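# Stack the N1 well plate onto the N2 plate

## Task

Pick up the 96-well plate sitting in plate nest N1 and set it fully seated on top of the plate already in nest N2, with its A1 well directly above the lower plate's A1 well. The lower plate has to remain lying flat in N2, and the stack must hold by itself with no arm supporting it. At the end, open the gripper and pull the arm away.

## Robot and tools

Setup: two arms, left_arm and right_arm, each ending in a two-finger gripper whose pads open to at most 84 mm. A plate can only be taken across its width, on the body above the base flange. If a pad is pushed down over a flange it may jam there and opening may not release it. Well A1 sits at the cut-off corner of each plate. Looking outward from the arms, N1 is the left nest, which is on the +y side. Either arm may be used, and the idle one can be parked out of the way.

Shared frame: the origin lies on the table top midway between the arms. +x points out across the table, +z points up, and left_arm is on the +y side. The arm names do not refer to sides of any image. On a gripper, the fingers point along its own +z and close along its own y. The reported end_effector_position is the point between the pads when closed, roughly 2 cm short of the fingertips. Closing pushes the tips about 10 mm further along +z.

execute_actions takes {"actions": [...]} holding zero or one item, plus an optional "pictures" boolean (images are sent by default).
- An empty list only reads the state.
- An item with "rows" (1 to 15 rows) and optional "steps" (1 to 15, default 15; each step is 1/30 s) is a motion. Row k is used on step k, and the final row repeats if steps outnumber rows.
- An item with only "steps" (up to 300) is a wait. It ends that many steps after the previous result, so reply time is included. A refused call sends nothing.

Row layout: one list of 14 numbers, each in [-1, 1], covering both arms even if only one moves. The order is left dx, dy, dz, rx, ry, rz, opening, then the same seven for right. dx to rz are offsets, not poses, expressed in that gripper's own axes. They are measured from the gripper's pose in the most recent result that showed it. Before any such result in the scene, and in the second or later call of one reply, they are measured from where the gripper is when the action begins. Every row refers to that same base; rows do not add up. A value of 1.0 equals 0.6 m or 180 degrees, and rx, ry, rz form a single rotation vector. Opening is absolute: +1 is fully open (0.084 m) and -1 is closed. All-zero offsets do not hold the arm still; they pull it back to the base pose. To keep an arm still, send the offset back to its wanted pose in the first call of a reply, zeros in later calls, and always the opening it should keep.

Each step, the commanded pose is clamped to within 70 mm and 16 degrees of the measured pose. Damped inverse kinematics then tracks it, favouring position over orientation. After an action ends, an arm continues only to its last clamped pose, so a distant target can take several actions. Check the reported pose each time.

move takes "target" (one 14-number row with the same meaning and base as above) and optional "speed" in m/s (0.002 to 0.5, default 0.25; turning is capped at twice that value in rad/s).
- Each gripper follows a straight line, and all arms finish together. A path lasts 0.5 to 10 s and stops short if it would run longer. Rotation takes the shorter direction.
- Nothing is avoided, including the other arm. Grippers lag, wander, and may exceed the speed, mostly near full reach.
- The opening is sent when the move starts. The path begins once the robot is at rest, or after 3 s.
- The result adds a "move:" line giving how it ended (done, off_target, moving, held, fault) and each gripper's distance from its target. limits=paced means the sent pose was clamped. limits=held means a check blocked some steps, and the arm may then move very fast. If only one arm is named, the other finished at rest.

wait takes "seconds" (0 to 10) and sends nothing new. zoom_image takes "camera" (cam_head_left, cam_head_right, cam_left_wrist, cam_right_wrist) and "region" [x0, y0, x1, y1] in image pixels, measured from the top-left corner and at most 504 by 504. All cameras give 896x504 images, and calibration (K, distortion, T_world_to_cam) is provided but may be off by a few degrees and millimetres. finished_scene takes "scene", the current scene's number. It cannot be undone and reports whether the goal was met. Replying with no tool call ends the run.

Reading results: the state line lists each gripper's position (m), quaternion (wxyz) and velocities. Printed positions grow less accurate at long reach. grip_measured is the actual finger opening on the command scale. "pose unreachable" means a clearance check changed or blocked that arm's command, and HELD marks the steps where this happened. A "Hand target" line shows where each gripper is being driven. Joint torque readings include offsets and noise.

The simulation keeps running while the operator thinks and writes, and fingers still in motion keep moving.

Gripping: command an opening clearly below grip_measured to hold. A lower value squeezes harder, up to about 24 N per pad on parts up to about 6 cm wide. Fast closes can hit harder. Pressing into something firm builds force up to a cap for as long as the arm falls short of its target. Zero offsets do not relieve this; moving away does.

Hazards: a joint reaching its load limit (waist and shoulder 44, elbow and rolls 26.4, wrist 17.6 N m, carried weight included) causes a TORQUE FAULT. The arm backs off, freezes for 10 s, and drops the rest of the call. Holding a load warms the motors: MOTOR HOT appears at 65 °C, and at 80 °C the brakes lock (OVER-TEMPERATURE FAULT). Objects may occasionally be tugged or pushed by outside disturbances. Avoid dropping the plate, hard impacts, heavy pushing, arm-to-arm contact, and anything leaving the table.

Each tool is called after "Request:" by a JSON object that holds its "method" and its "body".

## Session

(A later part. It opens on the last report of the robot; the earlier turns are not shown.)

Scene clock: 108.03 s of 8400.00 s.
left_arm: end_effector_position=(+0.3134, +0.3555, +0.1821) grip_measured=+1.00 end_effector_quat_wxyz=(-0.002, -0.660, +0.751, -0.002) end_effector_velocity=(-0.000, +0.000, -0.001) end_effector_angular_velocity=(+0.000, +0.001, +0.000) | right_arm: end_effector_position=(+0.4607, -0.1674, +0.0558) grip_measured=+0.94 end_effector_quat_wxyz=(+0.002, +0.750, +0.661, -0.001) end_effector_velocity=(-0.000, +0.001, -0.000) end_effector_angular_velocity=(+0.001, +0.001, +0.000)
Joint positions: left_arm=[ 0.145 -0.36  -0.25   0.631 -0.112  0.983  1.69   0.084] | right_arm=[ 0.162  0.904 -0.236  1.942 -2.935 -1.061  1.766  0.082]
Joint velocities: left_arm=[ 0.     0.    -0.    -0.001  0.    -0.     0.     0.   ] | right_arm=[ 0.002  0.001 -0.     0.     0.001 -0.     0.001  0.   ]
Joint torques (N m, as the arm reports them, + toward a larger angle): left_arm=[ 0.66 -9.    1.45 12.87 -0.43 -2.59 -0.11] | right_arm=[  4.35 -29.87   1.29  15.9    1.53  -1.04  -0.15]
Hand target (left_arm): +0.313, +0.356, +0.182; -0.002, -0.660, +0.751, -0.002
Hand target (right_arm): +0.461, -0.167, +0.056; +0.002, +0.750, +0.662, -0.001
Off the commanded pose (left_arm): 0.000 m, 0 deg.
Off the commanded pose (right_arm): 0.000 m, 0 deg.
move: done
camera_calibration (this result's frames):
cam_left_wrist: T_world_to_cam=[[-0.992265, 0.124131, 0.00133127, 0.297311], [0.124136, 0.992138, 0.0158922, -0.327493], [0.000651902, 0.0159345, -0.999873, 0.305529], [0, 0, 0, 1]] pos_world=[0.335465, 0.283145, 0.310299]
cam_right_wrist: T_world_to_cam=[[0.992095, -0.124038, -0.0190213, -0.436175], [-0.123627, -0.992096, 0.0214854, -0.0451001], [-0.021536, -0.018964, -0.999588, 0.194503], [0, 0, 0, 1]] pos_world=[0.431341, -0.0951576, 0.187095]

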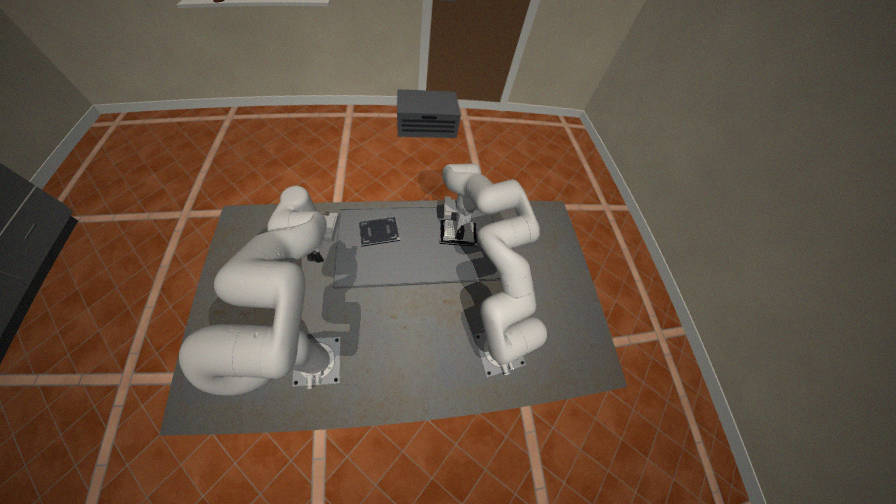

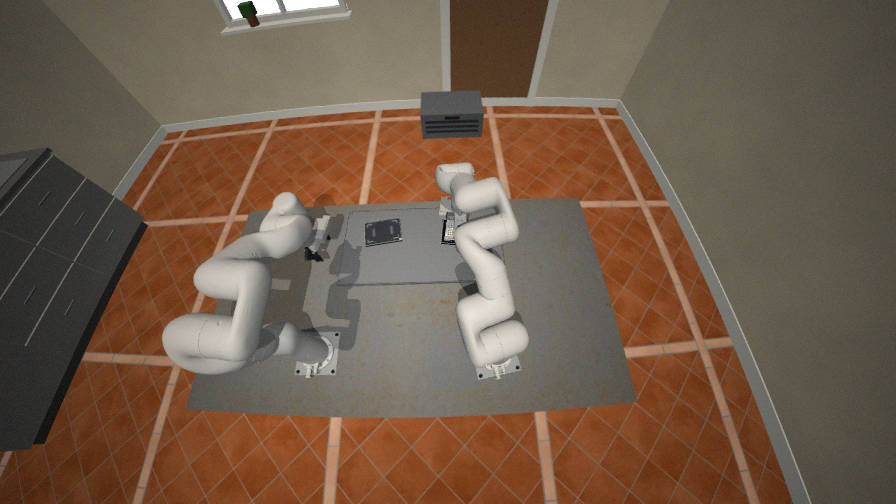

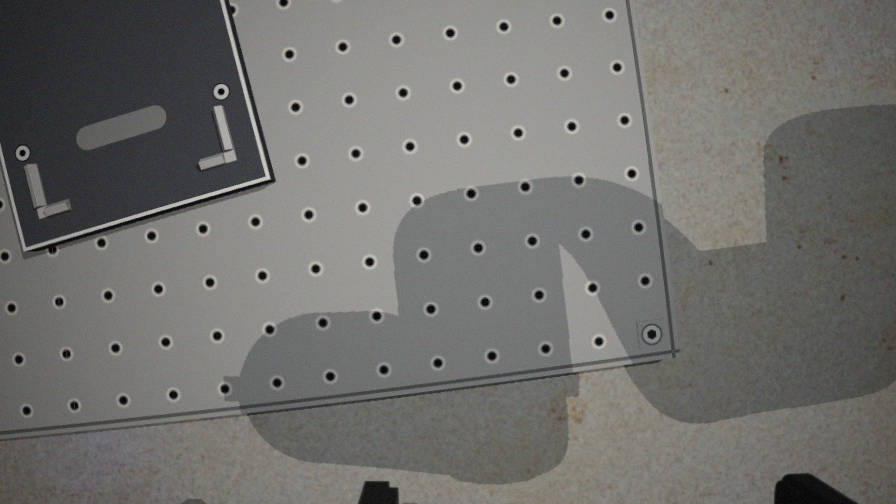

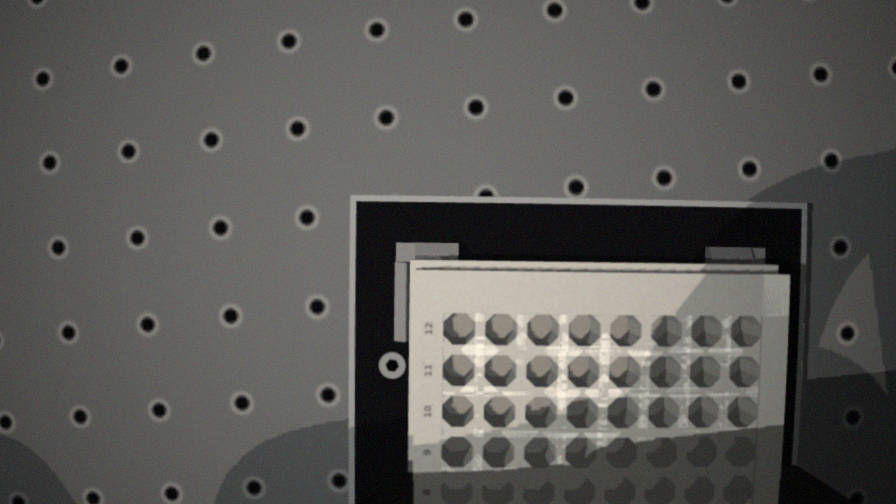

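Blocked: nested. Back off, release.

Request:
{"method": "move", "body": {"target": [0,0,0,0,0,0,1,-0.0025,0.0004,0,0,0,0,0.6], "speed": 0.002}}

Request:
{"method": "move", "body": {"target": [0,0,0,0,0,0,1,0,0,-0.001,0,0,0,1], "speed": 0.002}}

Request:
{"method": "move", "body": {"target": [0,0,0,0,0,0,1,0,0,-0.05,0,0,0,1], "speed": 0.04}}

Request:
{"method": "move", "body": {"target": [0,0,0,0,0,0,1,-0.15,-0.2,-0.1,0,0,0,1]}}

Scene clock: 112.97 s of 8400.00 s.
left_arm: end_effector_position=(+0.3134, +0.3555, +0.1821) grip_measured=+1.00 end_effector_quat_wxyz=(-0.002, -0.660, +0.751, -0.002) end_effector_velocity=(-0.000, -0.000, -0.000) end_effector_angular_velocity=(+0.000, -0.000, -0.001) | right_arm: end_effector_position=(+0.4607, -0.1678, +0.0559) grip_measured=+0.94 end_effector_quat_wxyz=(+0.001, +0.750, +0.662, -0.001) end_effector_velocity=(+0.001, -0.001, +0.000) end_effector_angular_velocity=(+0.000, -0.002, -0.000)
Joint positions: left_arm=[ 0.145 -0.36  -0.25   0.631 -0.112  0.983  1.69   0.084] | right_arm=[ 0.16   0.903 -0.235  1.941 -2.934 -1.06   1.763  0.082]
Joint velocities: left_arm=[-0.    -0.    -0.001 -0.     0.    -0.    -0.    -0.   ] | right_arm=[-0.002 -0.001 -0.     0.001  0.     0.001 -0.001  0.   ]
Joint torques (N m, as the arm reports them, + toward a larger angle): left_arm=[ 0.78 -8.84  1.44 12.73 -0.56 -2.59 -0.14] | right_arm=[  0.83 -30.1   -1.09  15.42   0.68  -1.5   -0.27]
Hand target (left_arm): +0.313, +0.356, +0.182; -0.002, -0.660, +0.751, -0.002
Hand target (right_arm): +0.461, -0.169, +0.056; +0.002, +0.750, +0.661, -0.001
Off the commanded pose (left_arm): 0.000 m, 0 deg.
Off the commanded pose (right_arm): 0.001 m, 0 deg.
After step 90, 0.73 s passed at rest.
move: done
camera_calibration (this result's frames):
cam_left_wrist: T_world_to_cam=[[-0.992265, 0.124131, 0.00133127, 0.29731], [0.124136, 0.992138, 0.0158921, -0.327493], [0.000651898, 0.0159344, -0.999873, 0.305529], [0, 0, 0, 1]] pos_world=[0.335465, 0.283145, 0.310299]
cam_right_wrist: T_world_to_cam=[[0.992229, -0.122955, -0.0190511, -0.436091], [-0.122571, -0.992254, 0.0202008, -0.046012], [-0.0213873, -0.0177087, -0.999614, 0.194663], [0, 0, 0, 1]] pos_world=[0.431226, -0.095828, 0.187209]

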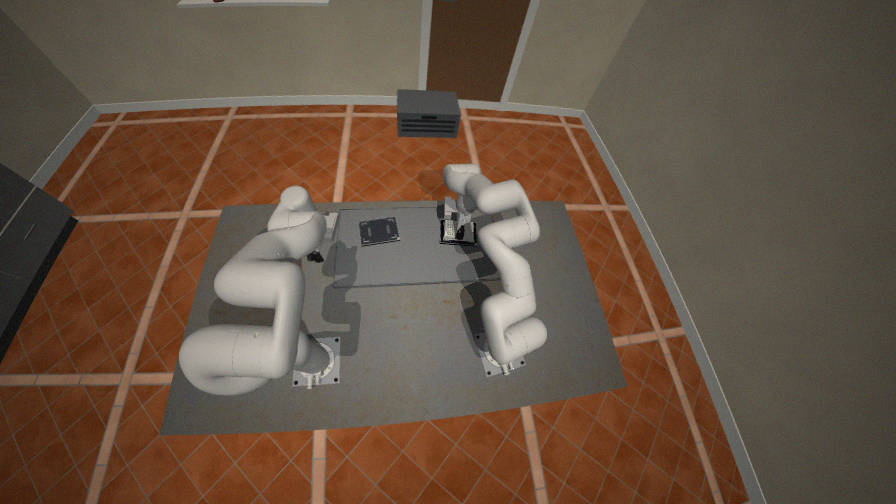

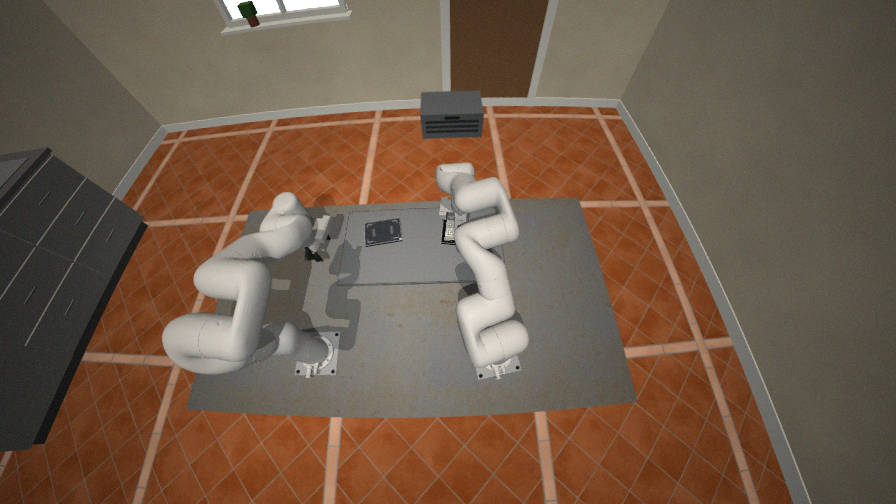

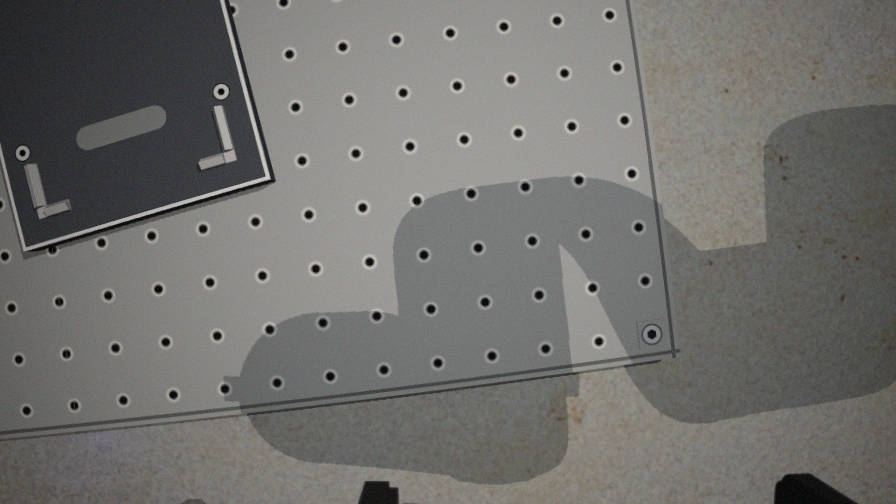

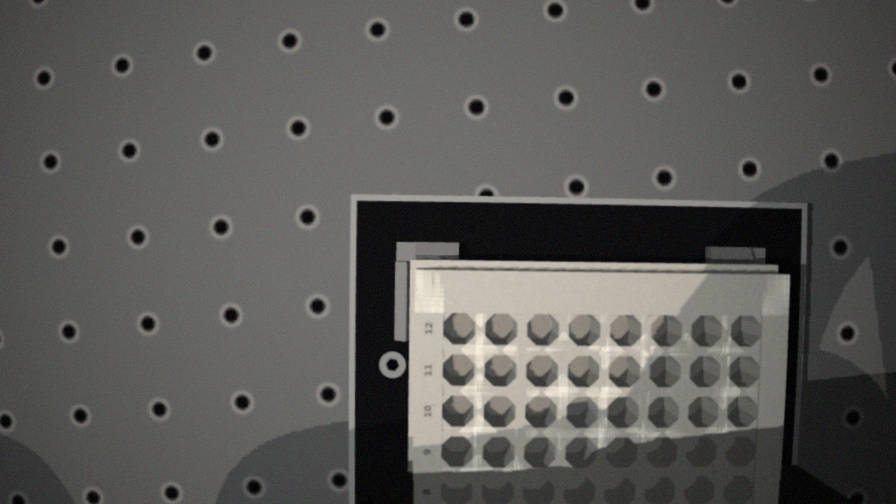

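Scene clock: 113.67 s of 8400.00 s.
left_arm: end_effector_position=(+0.3134, +0.3555, +0.1821) grip_measured=+1.00 end_effector_quat_wxyz=(-0.002, -0.660, +0.751, -0.002) end_effector_velocity=(-0.000, +0.000, -0.000) end_effector_angular_velocity=(-0.000, +0.001, +0.001) | right_arm: end_effector_position=(+0.4607, -0.1678, +0.0564) grip_measured=+1.00 end_effector_quat_wxyz=(+0.001, +0.750, +0.662, -0.001) end_effector_velocity=(-0.000, -0.001, +0.001) end_effector_angular_velocity=(-0.002, +0.001, +0.000)
Joint positions: left_arm=[ 0.145 -0.36  -0.25   0.631 -0.112  0.983  1.69   0.084] | right_arm=[ 0.16   0.902 -0.235  1.941 -2.934 -1.061  1.763  0.084]
Joint velocities: left_arm=[-0.001  0.     0.001 -0.001  0.     0.001 -0.    -0.   ] | right_arm=[-0.001 -0.001 -0.     0.    -0.002 -0.002 -0.     0.   ]
Joint torques (N m, as the arm reports them, + toward a larger angle): left_arm=[ 0.65 -8.8   1.68 12.82 -0.56 -2.74 -0.24] | right_arm=[ -0.37 -31.25  -2.27  16.59  -0.38  -1.32  -0.41]
Hand target (left_arm): +0.313, +0.356, +0.182; -0.002, -0.660, +0.751, -0.002
Hand target (right_arm): +0.461, -0.168, +0.056; +0.001, +0.750, +0.662, -0.001
Off the commanded pose (left_arm): 0.000 m, 0 deg.
Off the commanded pose (right_arm): 0.000 m, 0 deg.
move: done
camera_calibration (this result's frames):
cam_left_wrist: T_world_to_cam=[[-0.992265, 0.12413, 0.0013312, 0.297311], [0.124136, 0.992138, 0.0158919, -0.327493], [0.000651938, 0.0159343, -0.999873, 0.305529], [0, 0, 0, 1]] pos_world=[0.335465, 0.283145, 0.310299]
cam_right_wrist: T_world_to_cam=[[0.99224, -0.122846, -0.0192001, -0.435998], [-0.12246, -0.992269, 0.020143, -0.0459924], [-0.0215261, -0.0176354, -0.999613, 0.195253], [0, 0, 0, 1]] pos_world=[0.431185, -0.095754, 0.187732]

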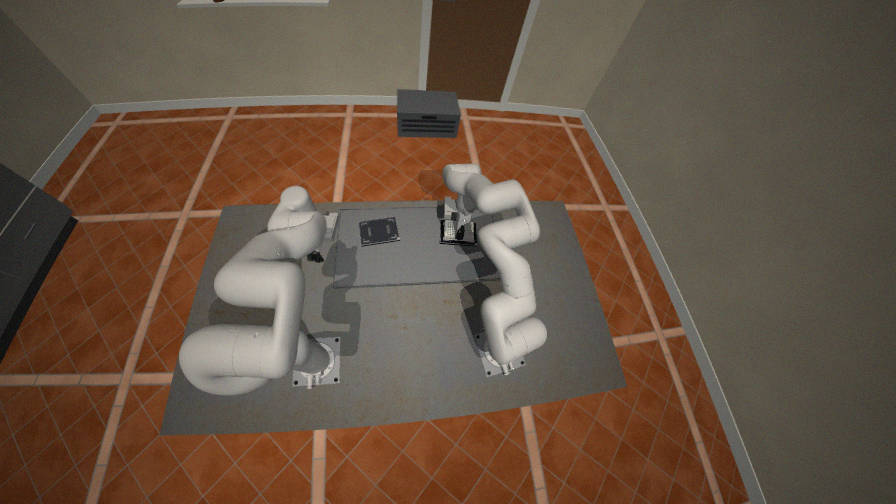

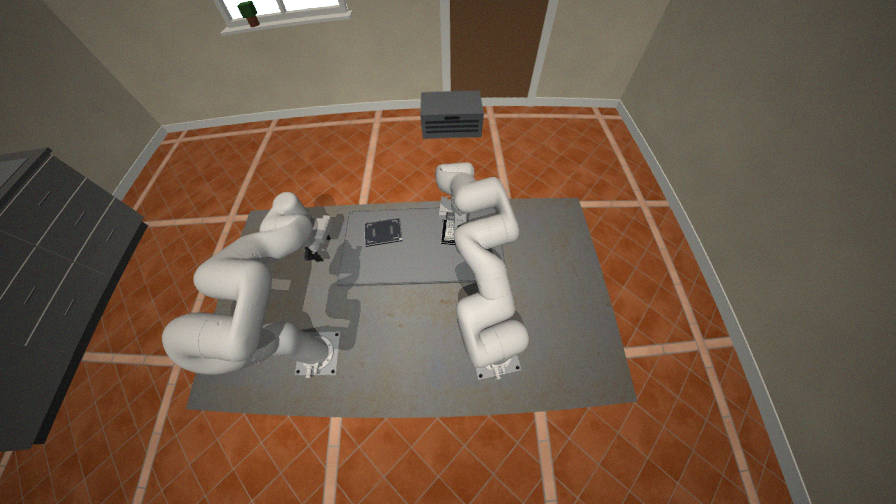

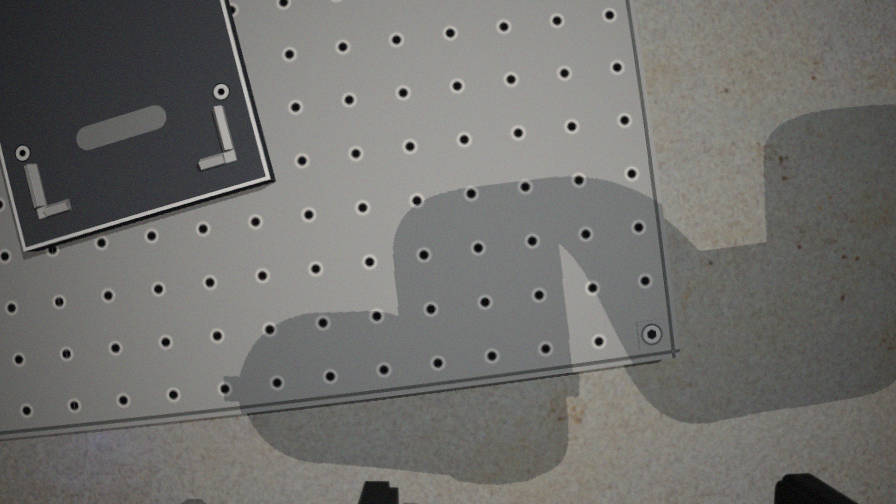

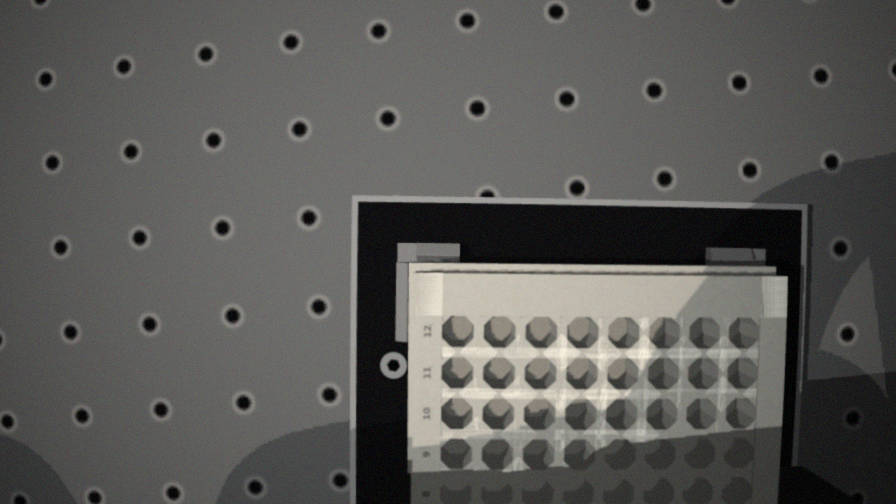

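Scene clock: 114.80 s of 8400.00 s.
left_arm: end_effector_position=(+0.3134, +0.3555, +0.1821) grip_measured=+1.00 end_effector_quat_wxyz=(-0.002, -0.660, +0.751, -0.002) end_effector_velocity=(+0.000, +0.001, +0.000) end_effector_angular_velocity=(-0.000, -0.001, +0.002) | right_arm: end_effector_position=(+0.4606, -0.1676, +0.0860) grip_measured=+1.00 end_effector_quat_wxyz=(+0.001, +0.750, +0.662, -0.001) end_effector_velocity=(-0.000, +0.000, +0.003) end_effector_angular_velocity=(+0.001, +0.001, +0.000)
Joint positions: left_arm=[ 0.145 -0.36  -0.25   0.631 -0.112  0.983  1.69   0.084] | right_arm=[ 0.163  0.865 -0.242  1.964 -2.941 -1.121  1.768  0.084]
Joint velocities: left_arm=[ 0.001 -0.     0.001  0.001 -0.    -0.     0.    -0.   ] | right_arm=[-0.    -0.002  0.     0.003 -0.    -0.006  0.    -0.   ]
Joint torques (N m, as the arm reports them, + toward a larger angle): left_arm=[ 0.91 -8.78  1.54 13.05 -0.43 -2.62 -0.3 ] | right_arm=[ -0.37 -31.94  -2.28  16.66  -0.04  -1.53  -0.42]
Hand target (left_arm): +0.313, +0.356, +0.182; -0.002, -0.660, +0.751, -0.002
Hand target (right_arm): +0.461, -0.168, +0.086; +0.001, +0.750, +0.662, -0.001
Off the commanded pose (left_arm): 0.000 m, 0 deg.
Off the commanded pose (right_arm): 0.000 m, 0 deg.
move: done
camera_calibration (this result's frames):
cam_left_wrist: T_world_to_cam=[[-0.992265, 0.124131, 0.00133126, 0.297311], [0.124136, 0.992138, 0.0158919, -0.327493], [0.000651881, 0.0159343, -0.999873, 0.305529], [0, 0, 0, 1]] pos_world=[0.335465, 0.283145, 0.310299]
cam_right_wrist: T_world_to_cam=[[0.992245, -0.122782, -0.0193634, -0.435325], [-0.122393, -0.992277, 0.0201617, -0.0465185], [-0.0216893, -0.0176354, -0.999609, 0.224967], [0, 0, 0, 1]] pos_world=[0.431135, -0.0956421, 0.217387]

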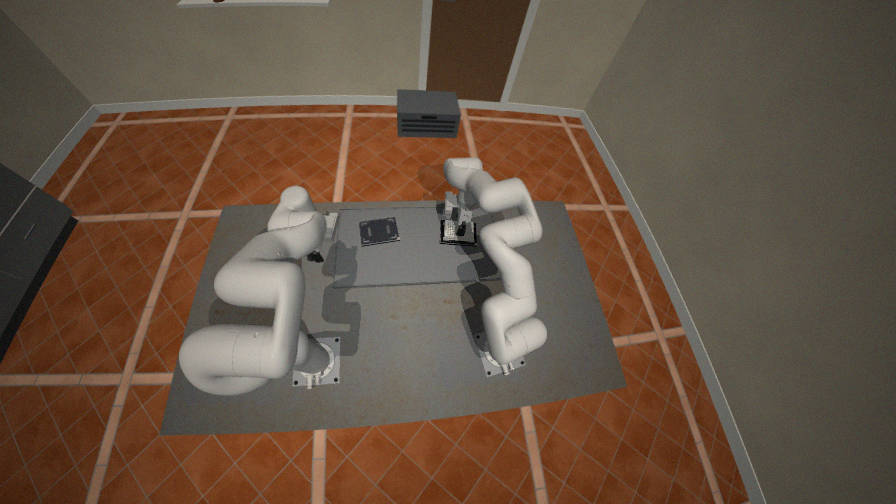

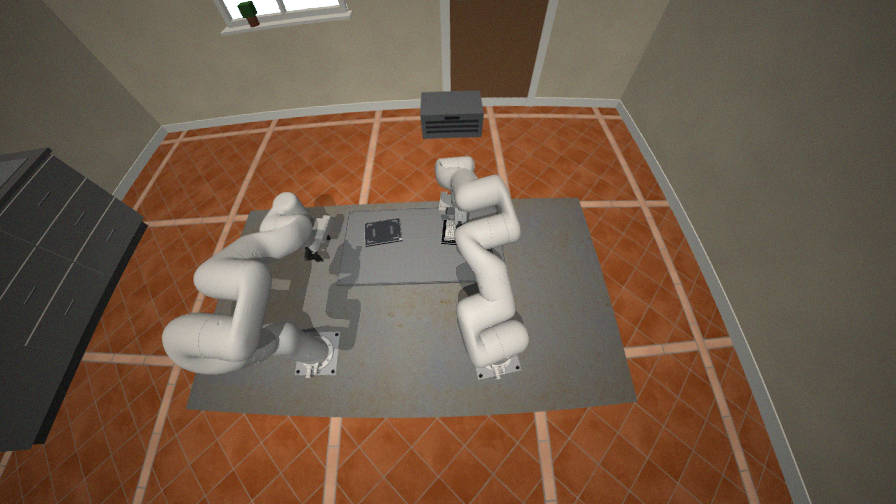

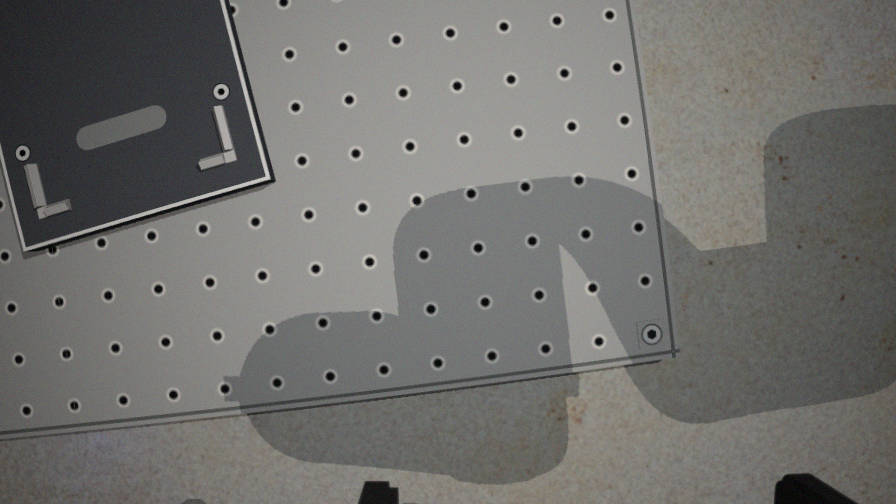

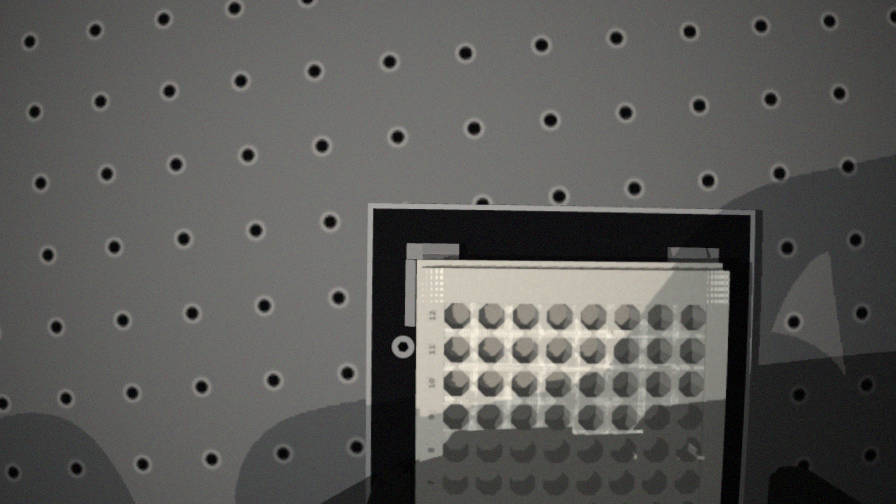

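Scene clock: 116.17 s of 8400.00 s.
left_arm: end_effector_position=(+0.3134, +0.3555, +0.1821) grip_measured=+1.00 end_effector_quat_wxyz=(-0.002, -0.660, +0.751, -0.002) end_effector_velocity=(+0.000, +0.000, -0.000) end_effector_angular_velocity=(-0.001, -0.000, +0.002) | right_arm: end_effector_position=(+0.3308, -0.2419, +0.1461) grip_measured=+1.00 end_effector_quat_wxyz=(+0.001, +0.750, +0.662, -0.001) end_effector_velocity=(-0.002, -0.002, +0.002) end_effector_angular_velocity=(-0.000, -0.006, -0.003)
Joint positions: left_arm=[ 0.145 -0.36  -0.25   0.631 -0.112  0.983  1.69   0.084] | right_arm=[ 0.165  0.301 -0.3    1.242 -3.038 -0.957  1.67   0.084]
Joint velocities: left_arm=[-0.     0.     0.001 -0.    -0.    -0.    -0.    -0.   ] | right_arm=[-0.    -0.015 -0.002 -0.012 -0.005  0.004  0.002  0.   ]
Joint torques (N m, as the arm reports them, + toward a larger angle): left_arm=[ 0.73 -8.81  1.38 12.91 -0.48 -2.55 -0.21] | right_arm=[ -0.57 -20.62  -1.12  16.17   0.1   -1.36  -0.46]
Hand target (left_arm): +0.313, +0.356, +0.182; -0.002, -0.660, +0.751, -0.002
Hand target (right_arm): +0.331, -0.242, +0.146; +0.001, +0.750, +0.662, -0.001
Off the commanded pose (left_arm): 0.000 m, 0 deg.
Off the commanded pose (right_arm): 0.001 m, 0 deg.
move: done
camera_calibration (this result's frames):
cam_left_wrist: T_world_to_cam=[[-0.992265, 0.124131, 0.00133141, 0.29731], [0.124136, 0.992138, 0.0158919, -0.327493], [0.000651728, 0.0159342, -0.999873, 0.305529], [0, 0, 0, 1]] pos_world=[0.335465, 0.283145, 0.310299]
cam_right_wrist: T_world_to_cam=[[0.992186, -0.123098, -0.0203333, -0.314441], [-0.122684, -0.992235, 0.0204566, -0.137184], [-0.0226936, -0.0178022, -0.999584, 0.281204], [0, 0, 0, 1]] pos_world=[0.301535, -0.169819, 0.277499]

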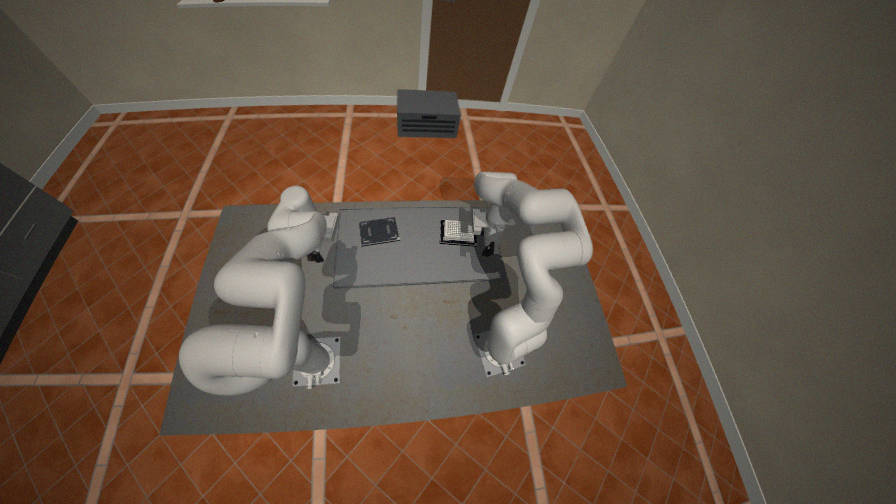

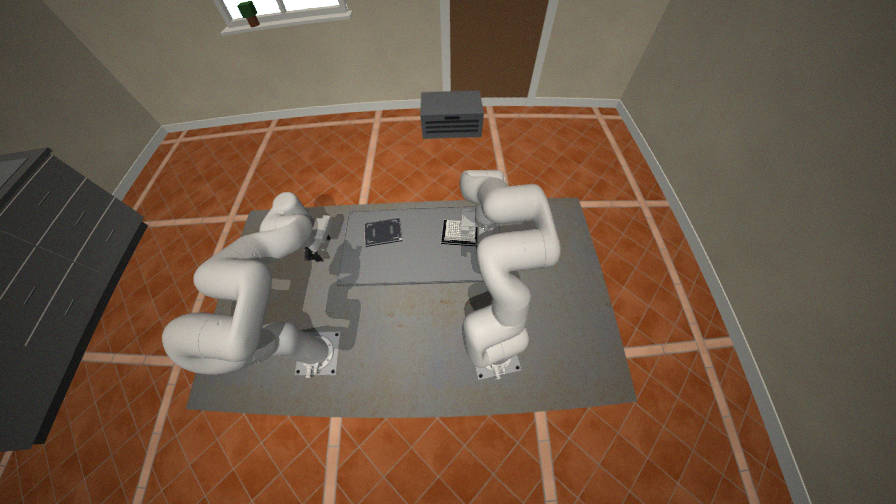

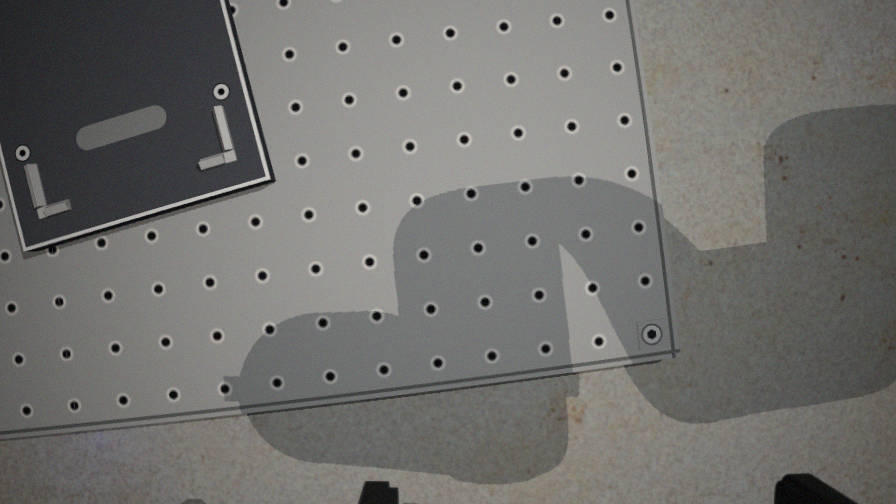

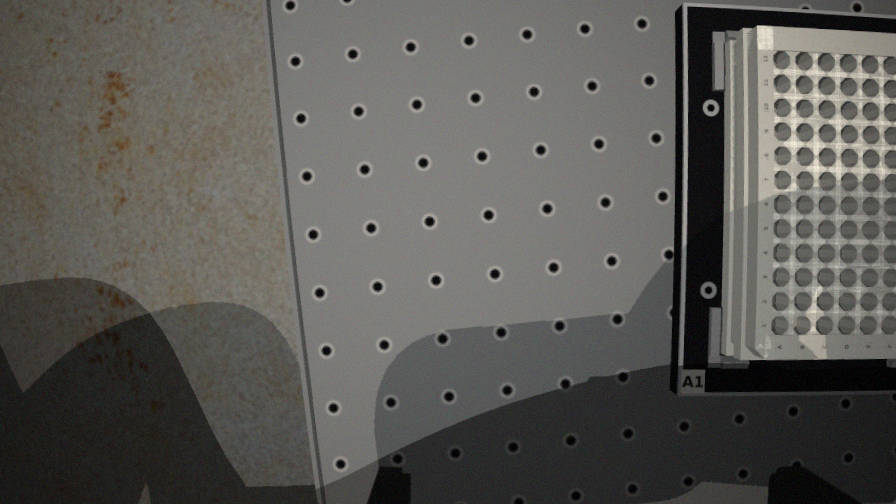

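Request:
{"method": "finished_scene", "body": {"scene": 1}}

The scene is finished: the task was done.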